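# Fold a napkin diagonally into a flat triangle

## Task

Bring one corner of the napkin over onto the diagonally opposite corner so it forms a low, flat triangle. All three points must be fully spread out and lying flat, pointing away from the fold line. The opposite corners must meet within about a thumb's width. The whole napkin must rest on the table without touching either arm's base or its mount. You may set the carried corner down or drop it into place. It fails if the napkin slips out of a gripper that is moving sideways fast enough to throw it, even if the other gripper catches it. The fold must hold by itself, not because the robot is keeping it in place. At the end both arms and hands must hang free in the air, touching nothing during the last 1 s after the scene settles, and the scene must actually come to rest.

## Robot and tools

Robot: two arms, left_arm and right_arm, each with six joints and a parallel gripper. The simulation keeps running between your calls, and each arm holds whatever it was last told.

Frame: result positions use one shared scene frame. The origin is on the table top midway between the arms. +x points out over the table, +z points up, and left_arm sits on the +y side. The arm names do not tell you which side of a camera image an arm appears on. Printed hand positions can be somewhat off, more so when an arm is reaching far.

Gripper: the fingers point along the gripper's +z axis and close along its y axis. The reported end_effector_position is the point between the pads, about 1 cm behind the fingertips.

A row is one flat list of 14 numbers covering both arms, even if only one arm should move. The first 7 are for left_arm: six joint angles, then its opening. The next 7 are the same for right_arm. Joint angles are absolute target angles in radians, in joint space, not offsets. The joint order within each arm is shoulder, elbow, wrist roll, wrist pitch, waist, wrist yaw. Rely on that order only.

Stated joint ranges in radians:
- shoulder 0.000 to 3.142
- elbow 0.000 to 3.142
- wrist roll -2.094 to 2.094
- wrist pitch -1.571 to 1.571
- waist -2.618 to 3.054
- wrist yaw -1.571 to 1.571

The true ends may differ by up to 0.036 rad. A call is rejected if a target lies more than 0.036 beyond an end and is also further out than the joint's last reported angle. A target past the real end is clipped to that end, and the result then reports "joint sent to its limit". Getting no such message does not prove there is more room.

Opening: an absolute value from -1 (closed) to +1 (fully open). Between the extremes, the fingers go to where grip_measured would read the number you send. To hold something, command about 0.03 below the current grip_measured for a firm hold, or less below for a lighter one. Readings may be off by about 1 mm, with a fixed error per gripper. Very thin material like cloth receives less pad force.

Tools:
- execute_actions(actions): a list of actions. Each action is a table of up to 15 rows, and each row runs for one control step of 1/30 s. If a table has fewer than 15 rows, its last row is repeated to fill the action. An empty list just returns the current state and images.
- move(target, speed, blocking): target is one 14-number row of absolute joint angles and openings. All joints travel along paths that finish together, so the hand moves along a curve. The finger values are applied at the start. speed is the peak rate in rad/s of whichever joint has the farthest to travel: 0.01 to 2, default 0.5. Paths are stretched to at least 0.5 s and cut off at 10 s. A move does not avoid obstacles or the other arm. Faster moves hit harder, and aiming further past a contact presses harder. With blocking=false the call returns after 0.5 s while the motion continues. Until a result shows the move has ended, use wait(0) to check on it or stop to brake it; other motion commands are refused in the meantime.
- wait(seconds): 0 to 10. Lets the scene run on the last command and returns early if a running move finishes.
- stop(): brakes a running move. Braking needs distance, more when the arm is fast. The fingers keep moving.
- zoom_image(camera, region): camera is one of cam_head_left, cam_head_right, cam_high, cam_low, cam_left_wrist, cam_right_wrist, each 504x504. region is [x0, y0, x1, y1] in image pixels with the origin at top-left, at most 504 by 504.
- finished_scene(scene): ends the current scene, given its integer number. It cannot be reversed, and its reply says whether the goal was met.

Motion limits: on every control step, each joint's commanded angle is kept within a set distance of its measured angle: waist 0.202, shoulder 0.258, elbow 0.238, wrist pitch 0.573, wrist yaw and wrist roll 0.522. If the commanded angles would shift the hand more than 70 mm from where it is, they are scaled back. Large changes therefore take several actions. The "Joint targets" line shows what the joints are currently being driven toward. To keep a joint still, send that value again.

Reading results:
- The state line gives each hand's position in metres and its orientation as a wxyz quaternion.
- Joint positions and Joint velocities list each arm's joints in the order above, plus the finger gap in metres (0.094 means fully open).
- grip_measured gives the opening on the command scale.
- After execute_actions, step readings list joint angles at sampled steps. HELD next to an arm means part of that arm's row was held back on that step.
- "joint command not followed" means the clearance check altered or blocked some joint targets.
- The move: line gives how the move ended (done, off_target, moving, held, fault), then limits=held or limits=none, then each arm's joint farthest from its target. After limits=held, the arm may surge faster than the requested speed.
- Joint torques carry offsets, scale factors and noise.
- MOTOR HOT appears from 75 °C. At 90 °C the arm is stopped for 10 s, and at 100 °C the arm goes limp and drops. Both are reported as OVER-TEMPERATURE FAULT. Long holds under load cause heating.

Avoid:
- arms colliding with or pressing on each other
- slamming into the table or pushing it hard
- losing the napkin, or letting go while a hand moves sideways quickly
- finishing with a gripper still touching cloth or table

Raise both hands clear and let everything settle before ending the scene.

Each tool is called as name(argument=value, ...) on one line, values as JSON.

## Session

execute_actions(actions=[])

Scene clock: 0.00 s.
left_arm: end_effector_position=(+0.3971, +0.2195, +0.1486) grip_measured=-0.970 end_effector_quat_wxyz=(+0.300, +0.219, +0.925, -0.076) | right_arm: end_effector_position=(+0.4178, -0.2660, +0.4113) grip_measured=+1.000 end_effector_quat_wxyz=(+0.706, -0.064, +0.703, +0.059)
Joint names: [shoulder, elbow, wrist roll, wrist pitch, waist, wrist yaw]
Joint positions: left_arm=[ 1.445  1.083  0.094 -0.583 -0.482  0.079  0.001] | right_arm=[ 1.052  1.061 -0.008 -0.004 -0.005  0.016  0.094]
Joint velocities: left_arm=[-0.012 -0.007  0.051 -0.051 -0.007  0.037 -0.   ] | right_arm=[-0.017  0.007 -0.051  0.037  0.012 -0.022  0.   ]
Joint torques (N m, as the arm reports them, + toward a larger angle): no reading
Motor temperatures (°C, as the motors report them): left_arm=[19 18 18 21 16 16] | right_arm=[20 16 17 18 19 17]
Joint targets: left_arm=[1.438 1.090 0.093 -0.581 -0.482 0.083] | right_arm=[1.045 1.073 -0.005 -0.001 -0.005 0.016]

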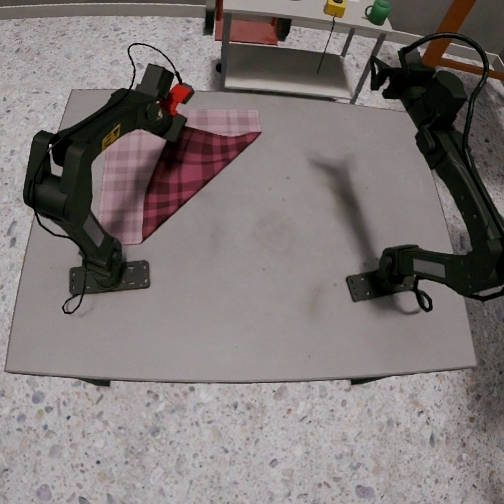

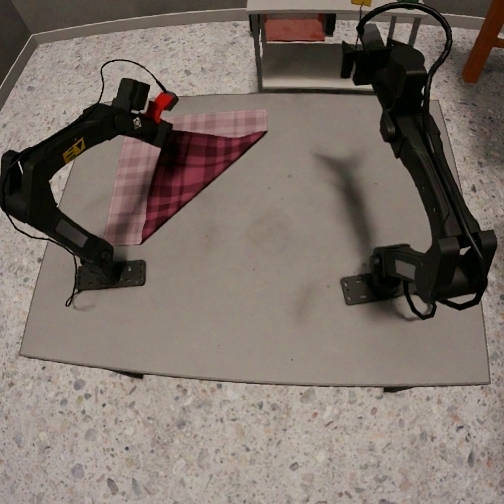

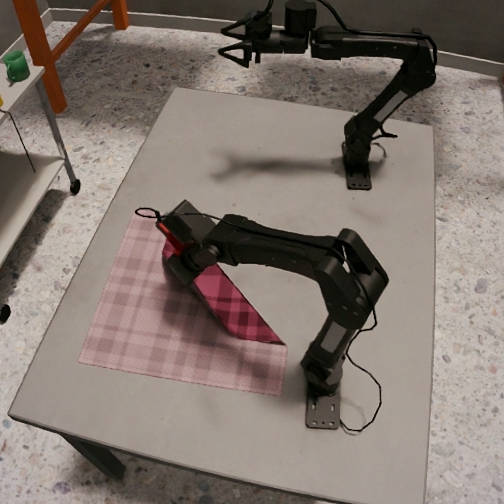

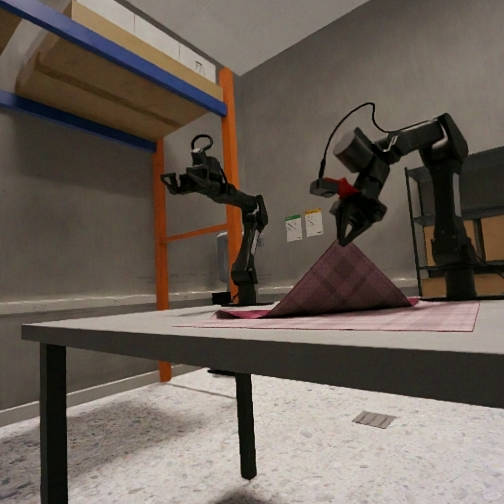

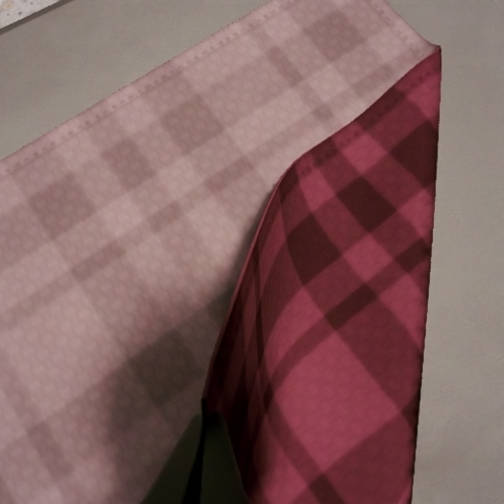

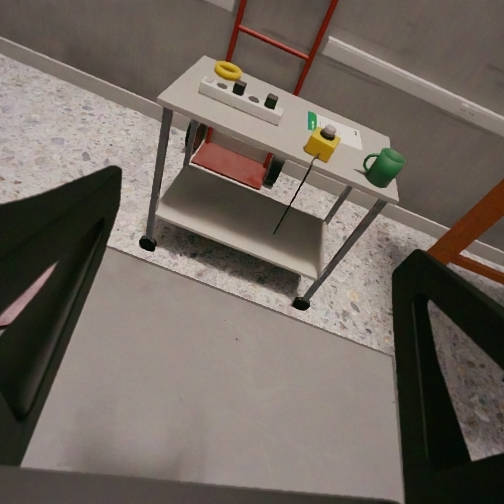

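Target is about (0.61, 0.41).

move(target=[2.13,1.58,0.093,-0.4,-0.09,0.083,-1,1.045,1.073,-0.005,0,-0.005,0.016,1], speed=0.3)

Scene clock: 6.27 s.
left_arm: end_effector_position=(+0.5763, +0.3717, +0.0560) grip_measured=-0.970 end_effector_quat_wxyz=(+0.292, +0.035, +0.956, -0.018) | right_arm: end_effector_position=(+0.4178, -0.2660, +0.4113) grip_measured=+1.000 end_effector_quat_wxyz=(+0.706, -0.064, +0.703, +0.059)
Joint names: [shoulder, elbow, wrist roll, wrist pitch, waist, wrist yaw]
Joint positions: left_arm=[ 2.121  1.553  0.094 -0.414 -0.093  0.079  0.001] | right_arm=[ 1.052  1.061 -0.008 -0.004 -0.005  0.016  0.094]
Joint velocities: left_arm=[-0.012 -0.017  0.022  0.037 -0.002 -0.007  0.001] | right_arm=[ 0.002  0.002 -0.051 -0.022  0.007  0.022  0.   ]
Joint torques (N m, as the arm reports them, + toward a larger angle): left_arm=[-11.43   8.33  -0.04   1.32   0.37   0.13] | right_arm=[-2.39  7.87  0.01  1.7   0.14  0.  ]
Motor temperatures (°C, as the motors report them): left_arm=[20 19 18 22 16 16] | right_arm=[20 16 17 20 19 17]
Joint targets: left_arm=[2.130 1.580 0.093 -0.400 -0.090 0.083] | right_arm=[1.045 1.073 -0.005 0.000 -0.005 0.016]
move: off_target (left_arm); limits=none; left_arm: farthest joint: the elbow, 0.027 radians from its target (0.497 radians at the start); right_arm: farthest joint: the elbow, 0.012 radians from its target (0.012 radians at the start)

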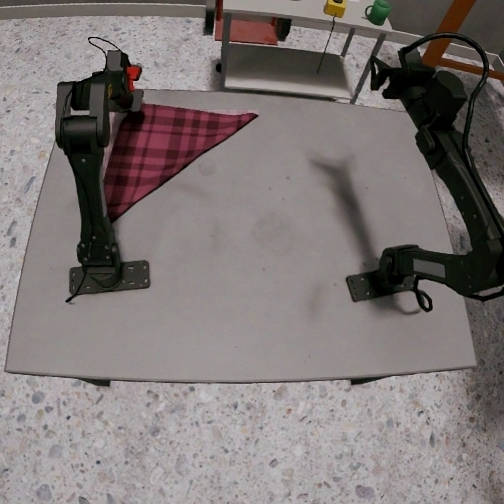

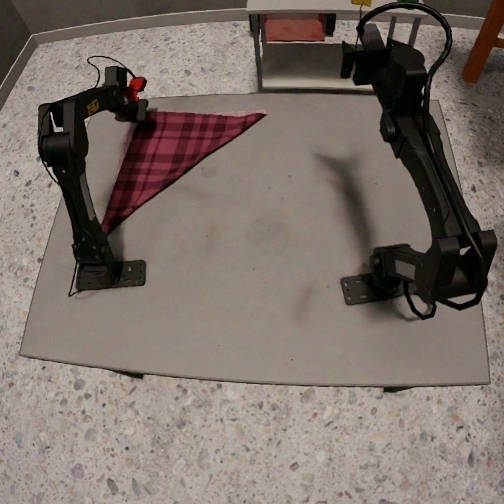

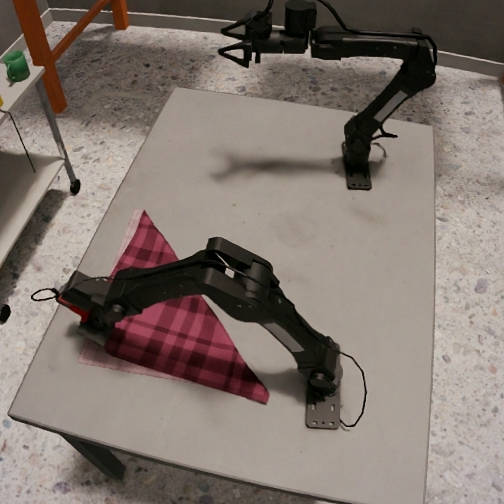

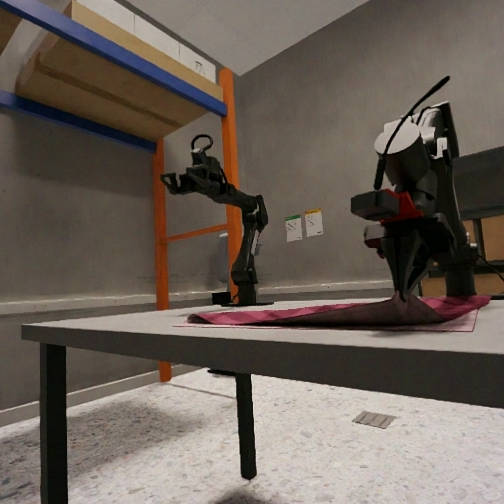

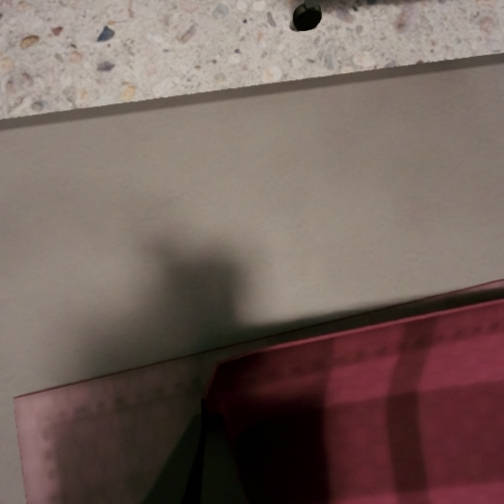

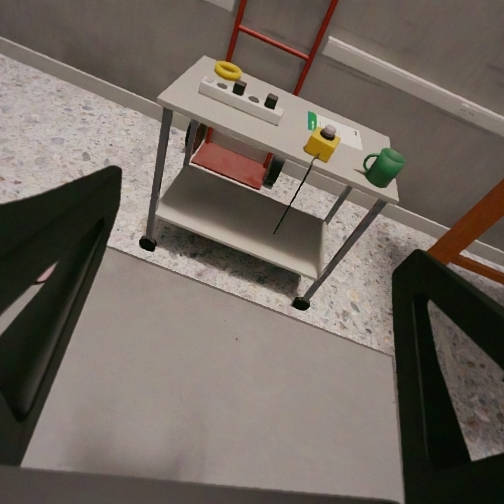

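move(target=[2.17,1.56,0.093,-0.4,-0.03,0.083,-1,1.045,1.073,-0.005,0,-0.005,0.016,1], speed=0.1)

Scene clock: 8.97 s.
left_arm: end_effector_position=(+0.5733, +0.4025, +0.0390) grip_measured=-0.970 end_effector_quat_wxyz=(+0.278, +0.007, +0.961, -0.011) | right_arm: end_effector_position=(+0.4178, -0.2660, +0.4113) grip_measured=+1.000 end_effector_quat_wxyz=(+0.706, -0.064, +0.703, +0.059)
Joint names: [shoulder, elbow, wrist roll, wrist pitch, waist, wrist yaw]
Joint positions: left_arm=[ 2.156  1.553  0.094 -0.41  -0.035  0.079  0.001] | right_arm=[ 1.052  1.061 -0.008 -0.004 -0.005  0.016  0.094]
Joint velocities: left_arm=[ 0.012 -0.017 -0.007 -0.022 -0.012  0.007 -0.001] | right_arm=[-0.012  0.017 -0.007 -0.037 -0.002  0.022  0.   ]
Joint torques (N m, as the arm reports them, + toward a larger angle): left_arm=[-10.92   6.88  -0.01   1.2    0.52   0.12] | right_arm=[-2.43  7.92  0.03  1.69  0.01  0.01]
Motor temperatures (°C, as the motors report them): left_arm=[20 19 18 22 16 16] | right_arm=[20 17 17 20 19 17]
Joint targets: left_arm=[2.170 1.560 0.093 -0.400 -0.030 0.083] | right_arm=[1.045 1.073 -0.005 -0.000 -0.005 0.016]
move: done; limits=none; left_arm: farthest joint: the shoulder, 0.014 radians from its target (0.049 radians at the start); right_arm: farthest joint: the elbow, 0.012 radians from its target (0.012 radians at the start)

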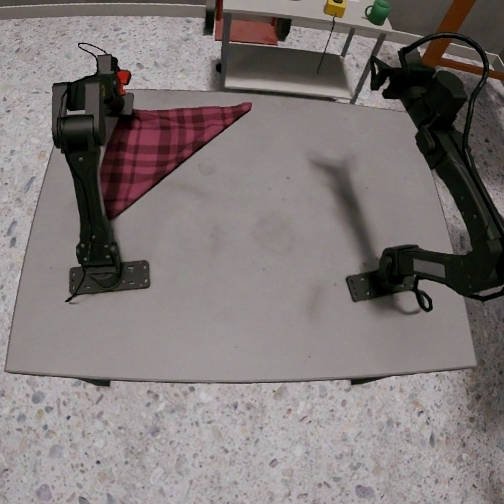

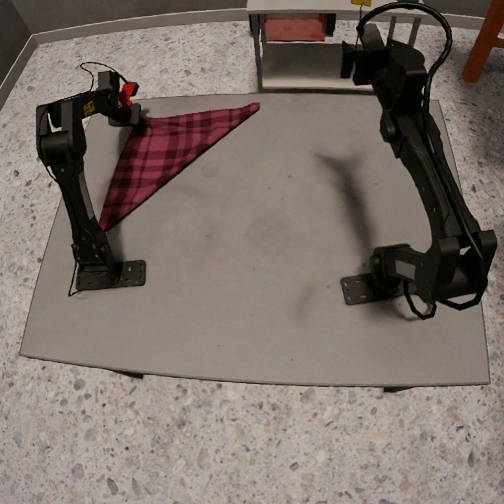

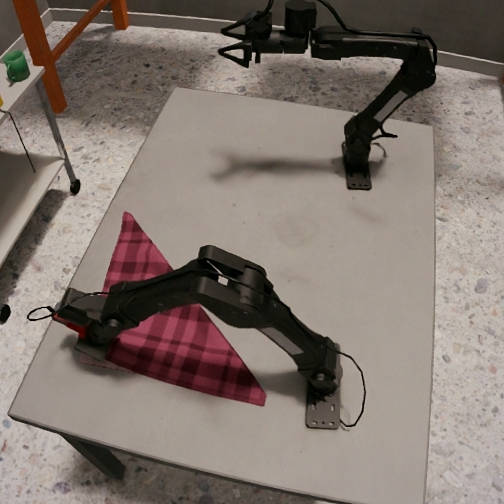

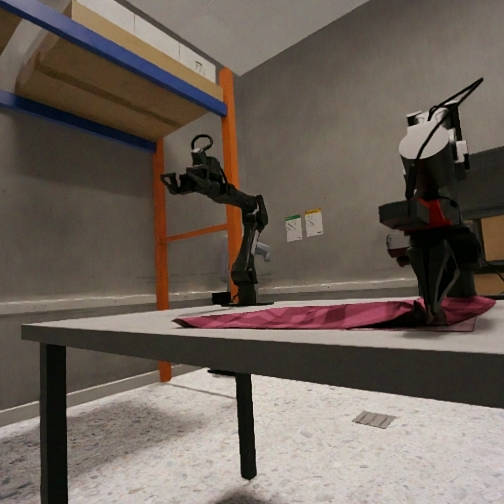

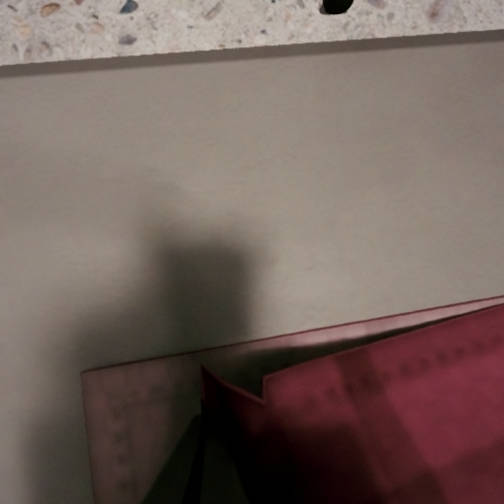

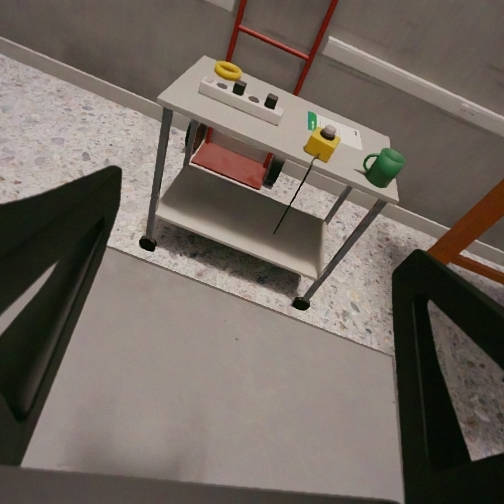

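move(target=[2.17,1.52,0.093,-0.42,-0.06,0.083,-1,1.045,1.073,-0.005,0,-0.005,0.016,1], speed=0.1)

move(target=[2.17,1.52,0.093,-0.42,-0.06,0.083,0,1.045,1.073,-0.005,0,-0.005,0.016,1])

move(target=[1.8,1.52,0.093,-0.9,-0.06,0.083,0,1.045,1.073,-0.005,0,-0.005,0.016,1], speed=0.3)

Scene clock: 14.27 s.
left_arm: end_effector_position=(+0.5690, +0.3925, +0.0329) grip_measured=-0.970 end_effector_quat_wxyz=(+0.270, +0.015, +0.963, -0.014) | right_arm: end_effector_position=(+0.4178, -0.2660, +0.4113) grip_measured=+1.000 end_effector_quat_wxyz=(+0.706, -0.064, +0.703, +0.059)
Joint names: [shoulder, elbow, wrist roll, wrist pitch, waist, wrist yaw]
Joint positions: left_arm=[ 2.156  1.536  0.094 -0.409 -0.053  0.079  0.001] | right_arm=[ 1.052  1.061 -0.008 -0.004 -0.005  0.016  0.094]
Joint velocities: left_arm=[-0.012 -0.007  0.037 -0.037 -0.012  0.007  0.   ] | right_arm=[ 0.017 -0.007 -0.095 -0.007 -0.012 -0.081  0.   ]
Joint torques (N m, as the arm reports them, + toward a larger angle): left_arm=[-11.19   5.02  -0.01   0.95  -0.74   0.08] | right_arm=[-2.4   7.96  0.03  1.66  0.13  0.  ]
Motor temperatures (°C, as the motors report them): left_arm=[21 19 18 23 16 16] | right_arm=[20 17 17 21 19 17]
Joint targets: left_arm=[2.170 1.520 0.093 -0.420 -0.060 0.083] | right_arm=[1.045 1.073 -0.005 0.000 -0.005 0.016]
move: done; limits=none; left_arm: farthest joint: the elbow, 0.016 radians from its target (0.033 radians at the start); right_arm: farthest joint: the elbow, 0.012 radians from its target (0.012 radians at the start)

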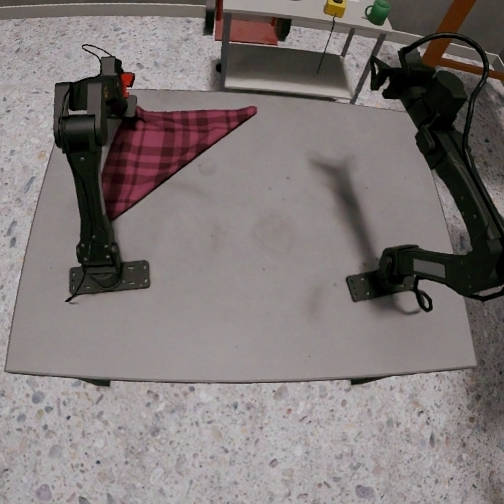

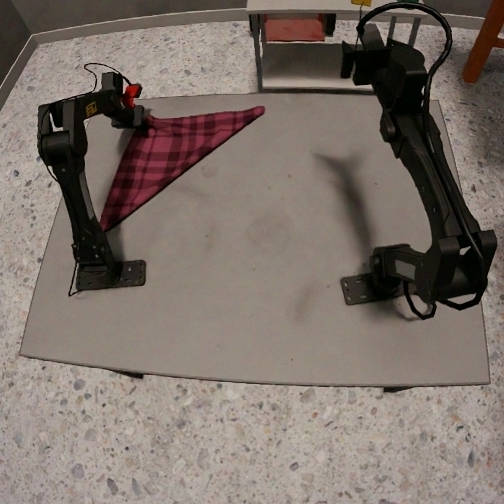

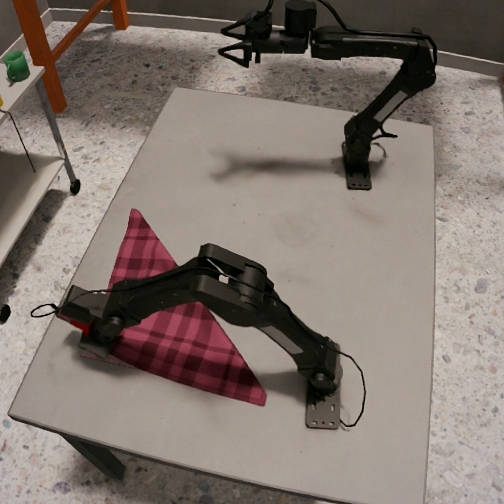

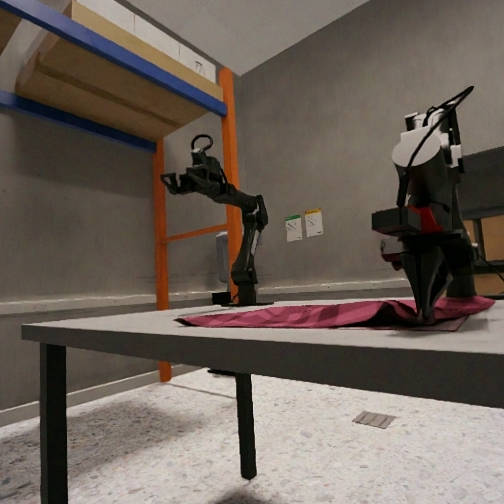

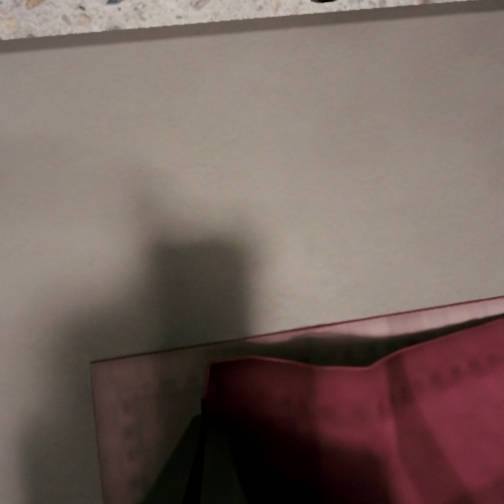

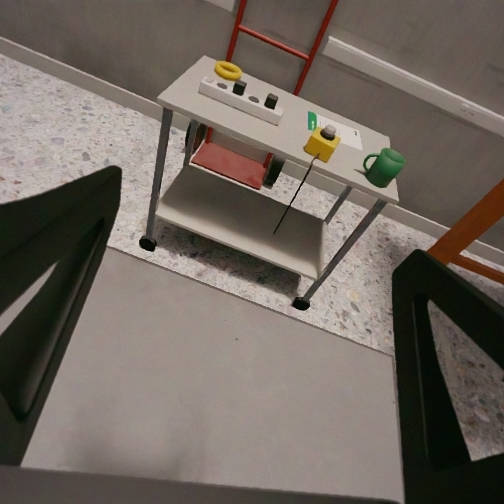

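Scene clock: 14.97 s.
left_arm: end_effector_position=(+0.5689, +0.3925, +0.0329) grip_measured=-0.003 end_effector_quat_wxyz=(+0.270, +0.015, +0.963, -0.014) | right_arm: end_effector_position=(+0.4178, -0.2660, +0.4113) grip_measured=+1.000 end_effector_quat_wxyz=(+0.706, -0.064, +0.703, +0.059)
Joint names: [shoulder, elbow, wrist roll, wrist pitch, waist, wrist yaw]
Joint positions: left_arm=[ 2.156  1.536  0.094 -0.41  -0.053  0.079  0.047] | right_arm=[ 1.052  1.061 -0.008 -0.004 -0.005  0.016  0.094]
Joint velocities: left_arm=[ 0.007  0.002  0.022 -0.007  0.012 -0.051  0.   ] | right_arm=[ 0.002  0.002 -0.022  0.081 -0.022  0.022  0.   ]
Joint torques (N m, as the arm reports them, + toward a larger angle): left_arm=[-11.08   4.86  -0.01   0.96  -0.82   0.12] | right_arm=[-2.47  7.9   0.03  1.7   0.04  0.01]
Motor temperatures (°C, as the motors report them): left_arm=[21 19 18 23 16 16] | right_arm=[20 17 17 21 19 17]
Joint targets: left_arm=[2.170 1.520 0.093 -0.420 -0.060 0.083] | right_arm=[1.045 1.073 -0.005 -0.000 -0.005 0.016]
move: done; limits=none; left_arm: farthest joint: the elbow, 0.016 radians from its target (0.016 radians at the start); right_arm: farthest joint: the elbow, 0.012 radians from its target (0.012 radians at the start)

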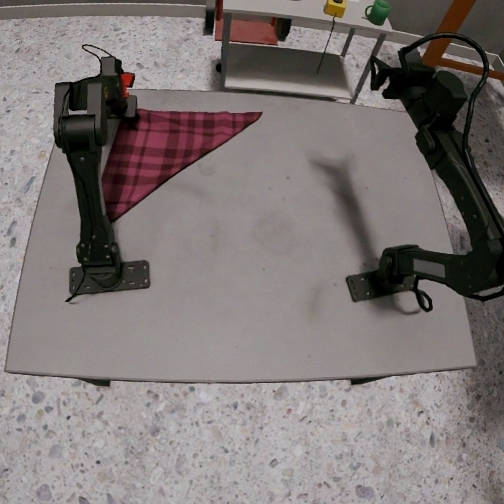

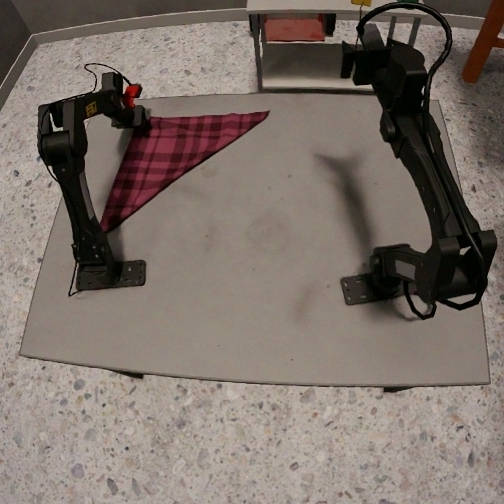

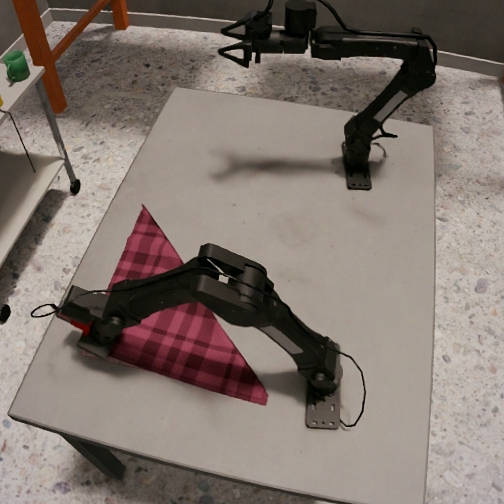

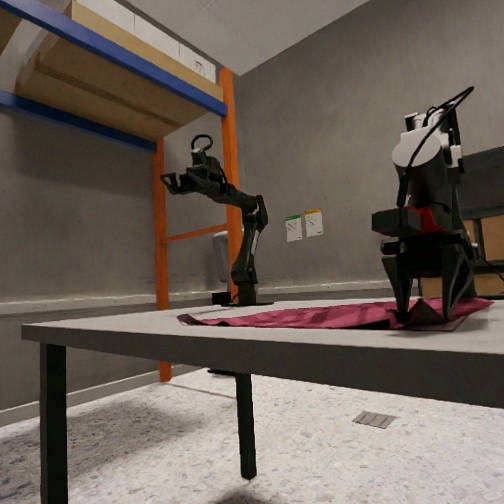

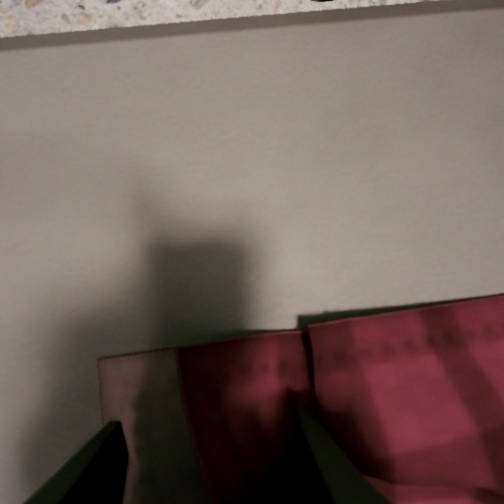

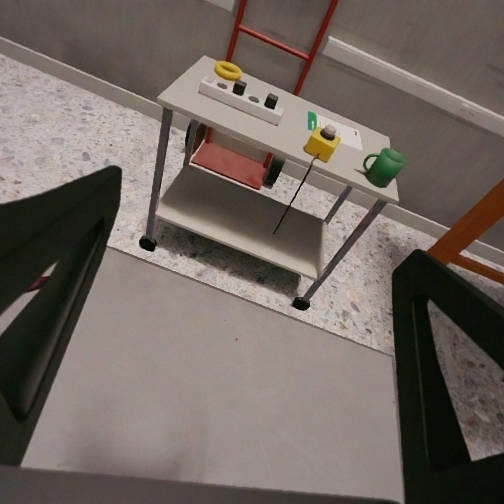

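Scene clock: 17.23 s.
left_arm: end_effector_position=(+0.4747, +0.3846, +0.1347) grip_measured=-0.003 end_effector_quat_wxyz=(+0.200, +0.013, +0.979, -0.021) | right_arm: end_effector_position=(+0.4178, -0.2660, +0.4113) grip_measured=+1.000 end_effector_quat_wxyz=(+0.706, -0.064, +0.703, +0.059)
Joint names: [shoulder, elbow, wrist roll, wrist pitch, waist, wrist yaw]
Joint positions: left_arm=[ 1.821  1.536  0.094 -0.888 -0.053  0.079  0.047] | right_arm=[ 1.052  1.061 -0.008 -0.004 -0.005  0.016  0.094]
Joint velocities: left_arm=[-0.017  0.002 -0.037  0.007 -0.002  0.066 -0.001] | right_arm=[-0.017  0.002  0.022 -0.11  -0.012 -0.022  0.   ]
Joint torques (N m, as the arm reports them, + toward a larger angle): left_arm=[-11.5    5.16  -0.03   0.68  -0.59   0.1 ] | right_arm=[-2.56  7.84  0.03  1.7  -0.11  0.  ]
Motor temperatures (°C, as the motors report them): left_arm=[22 19 18 23 16 16] | right_arm=[20 17 17 22 19 17]
Joint targets: left_arm=[1.800 1.520 0.093 -0.900 -0.060 0.083] | right_arm=[1.045 1.073 -0.005 0.000 -0.005 0.016]
move: off_target (left_arm); limits=none; left_arm: farthest joint: the shoulder, 0.021 radians from its target (0.356 radians at the start); right_arm: farthest joint: the elbow, 0.012 radians from its target (0.012 radians at the start)

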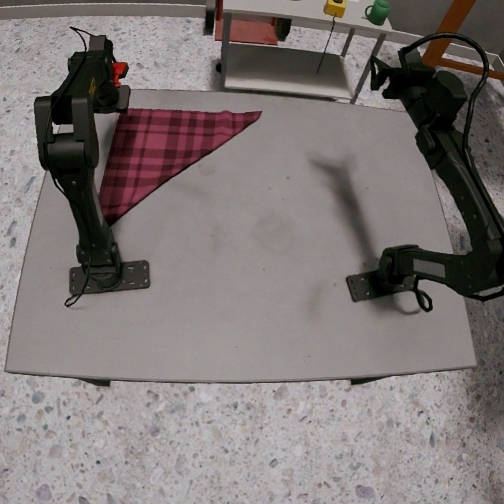

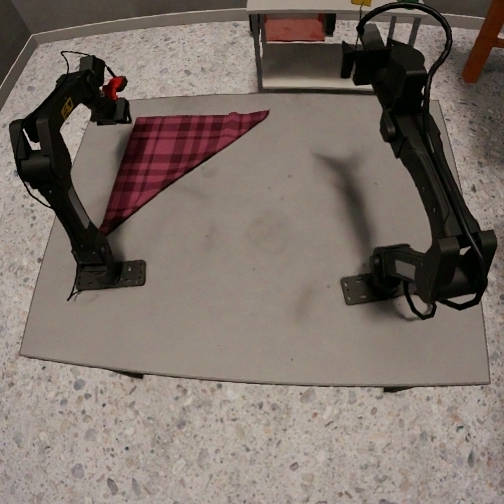

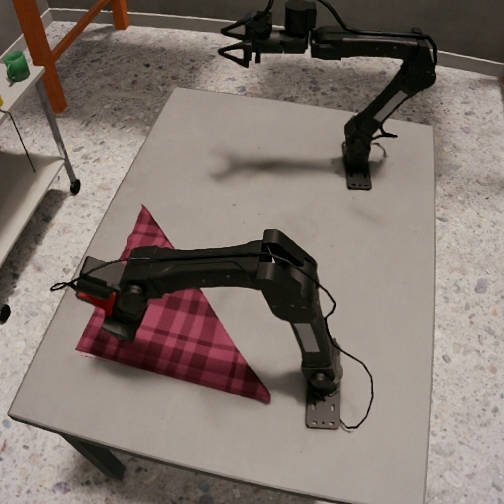

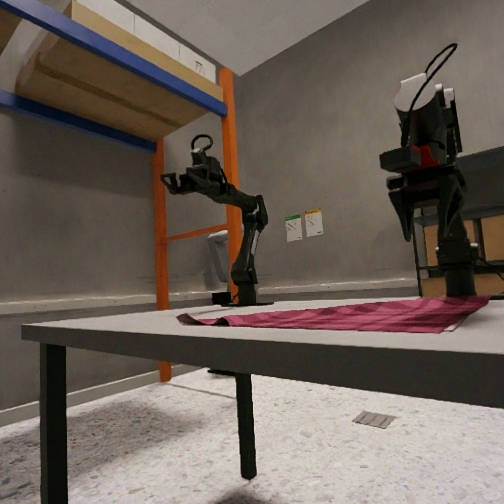

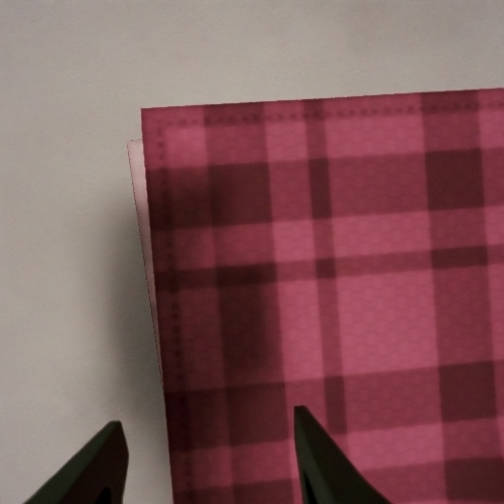

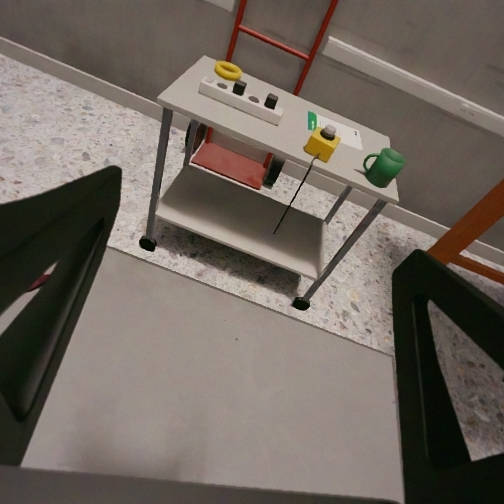

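finished_scene(scene=2)

The scene is finished: the task was done.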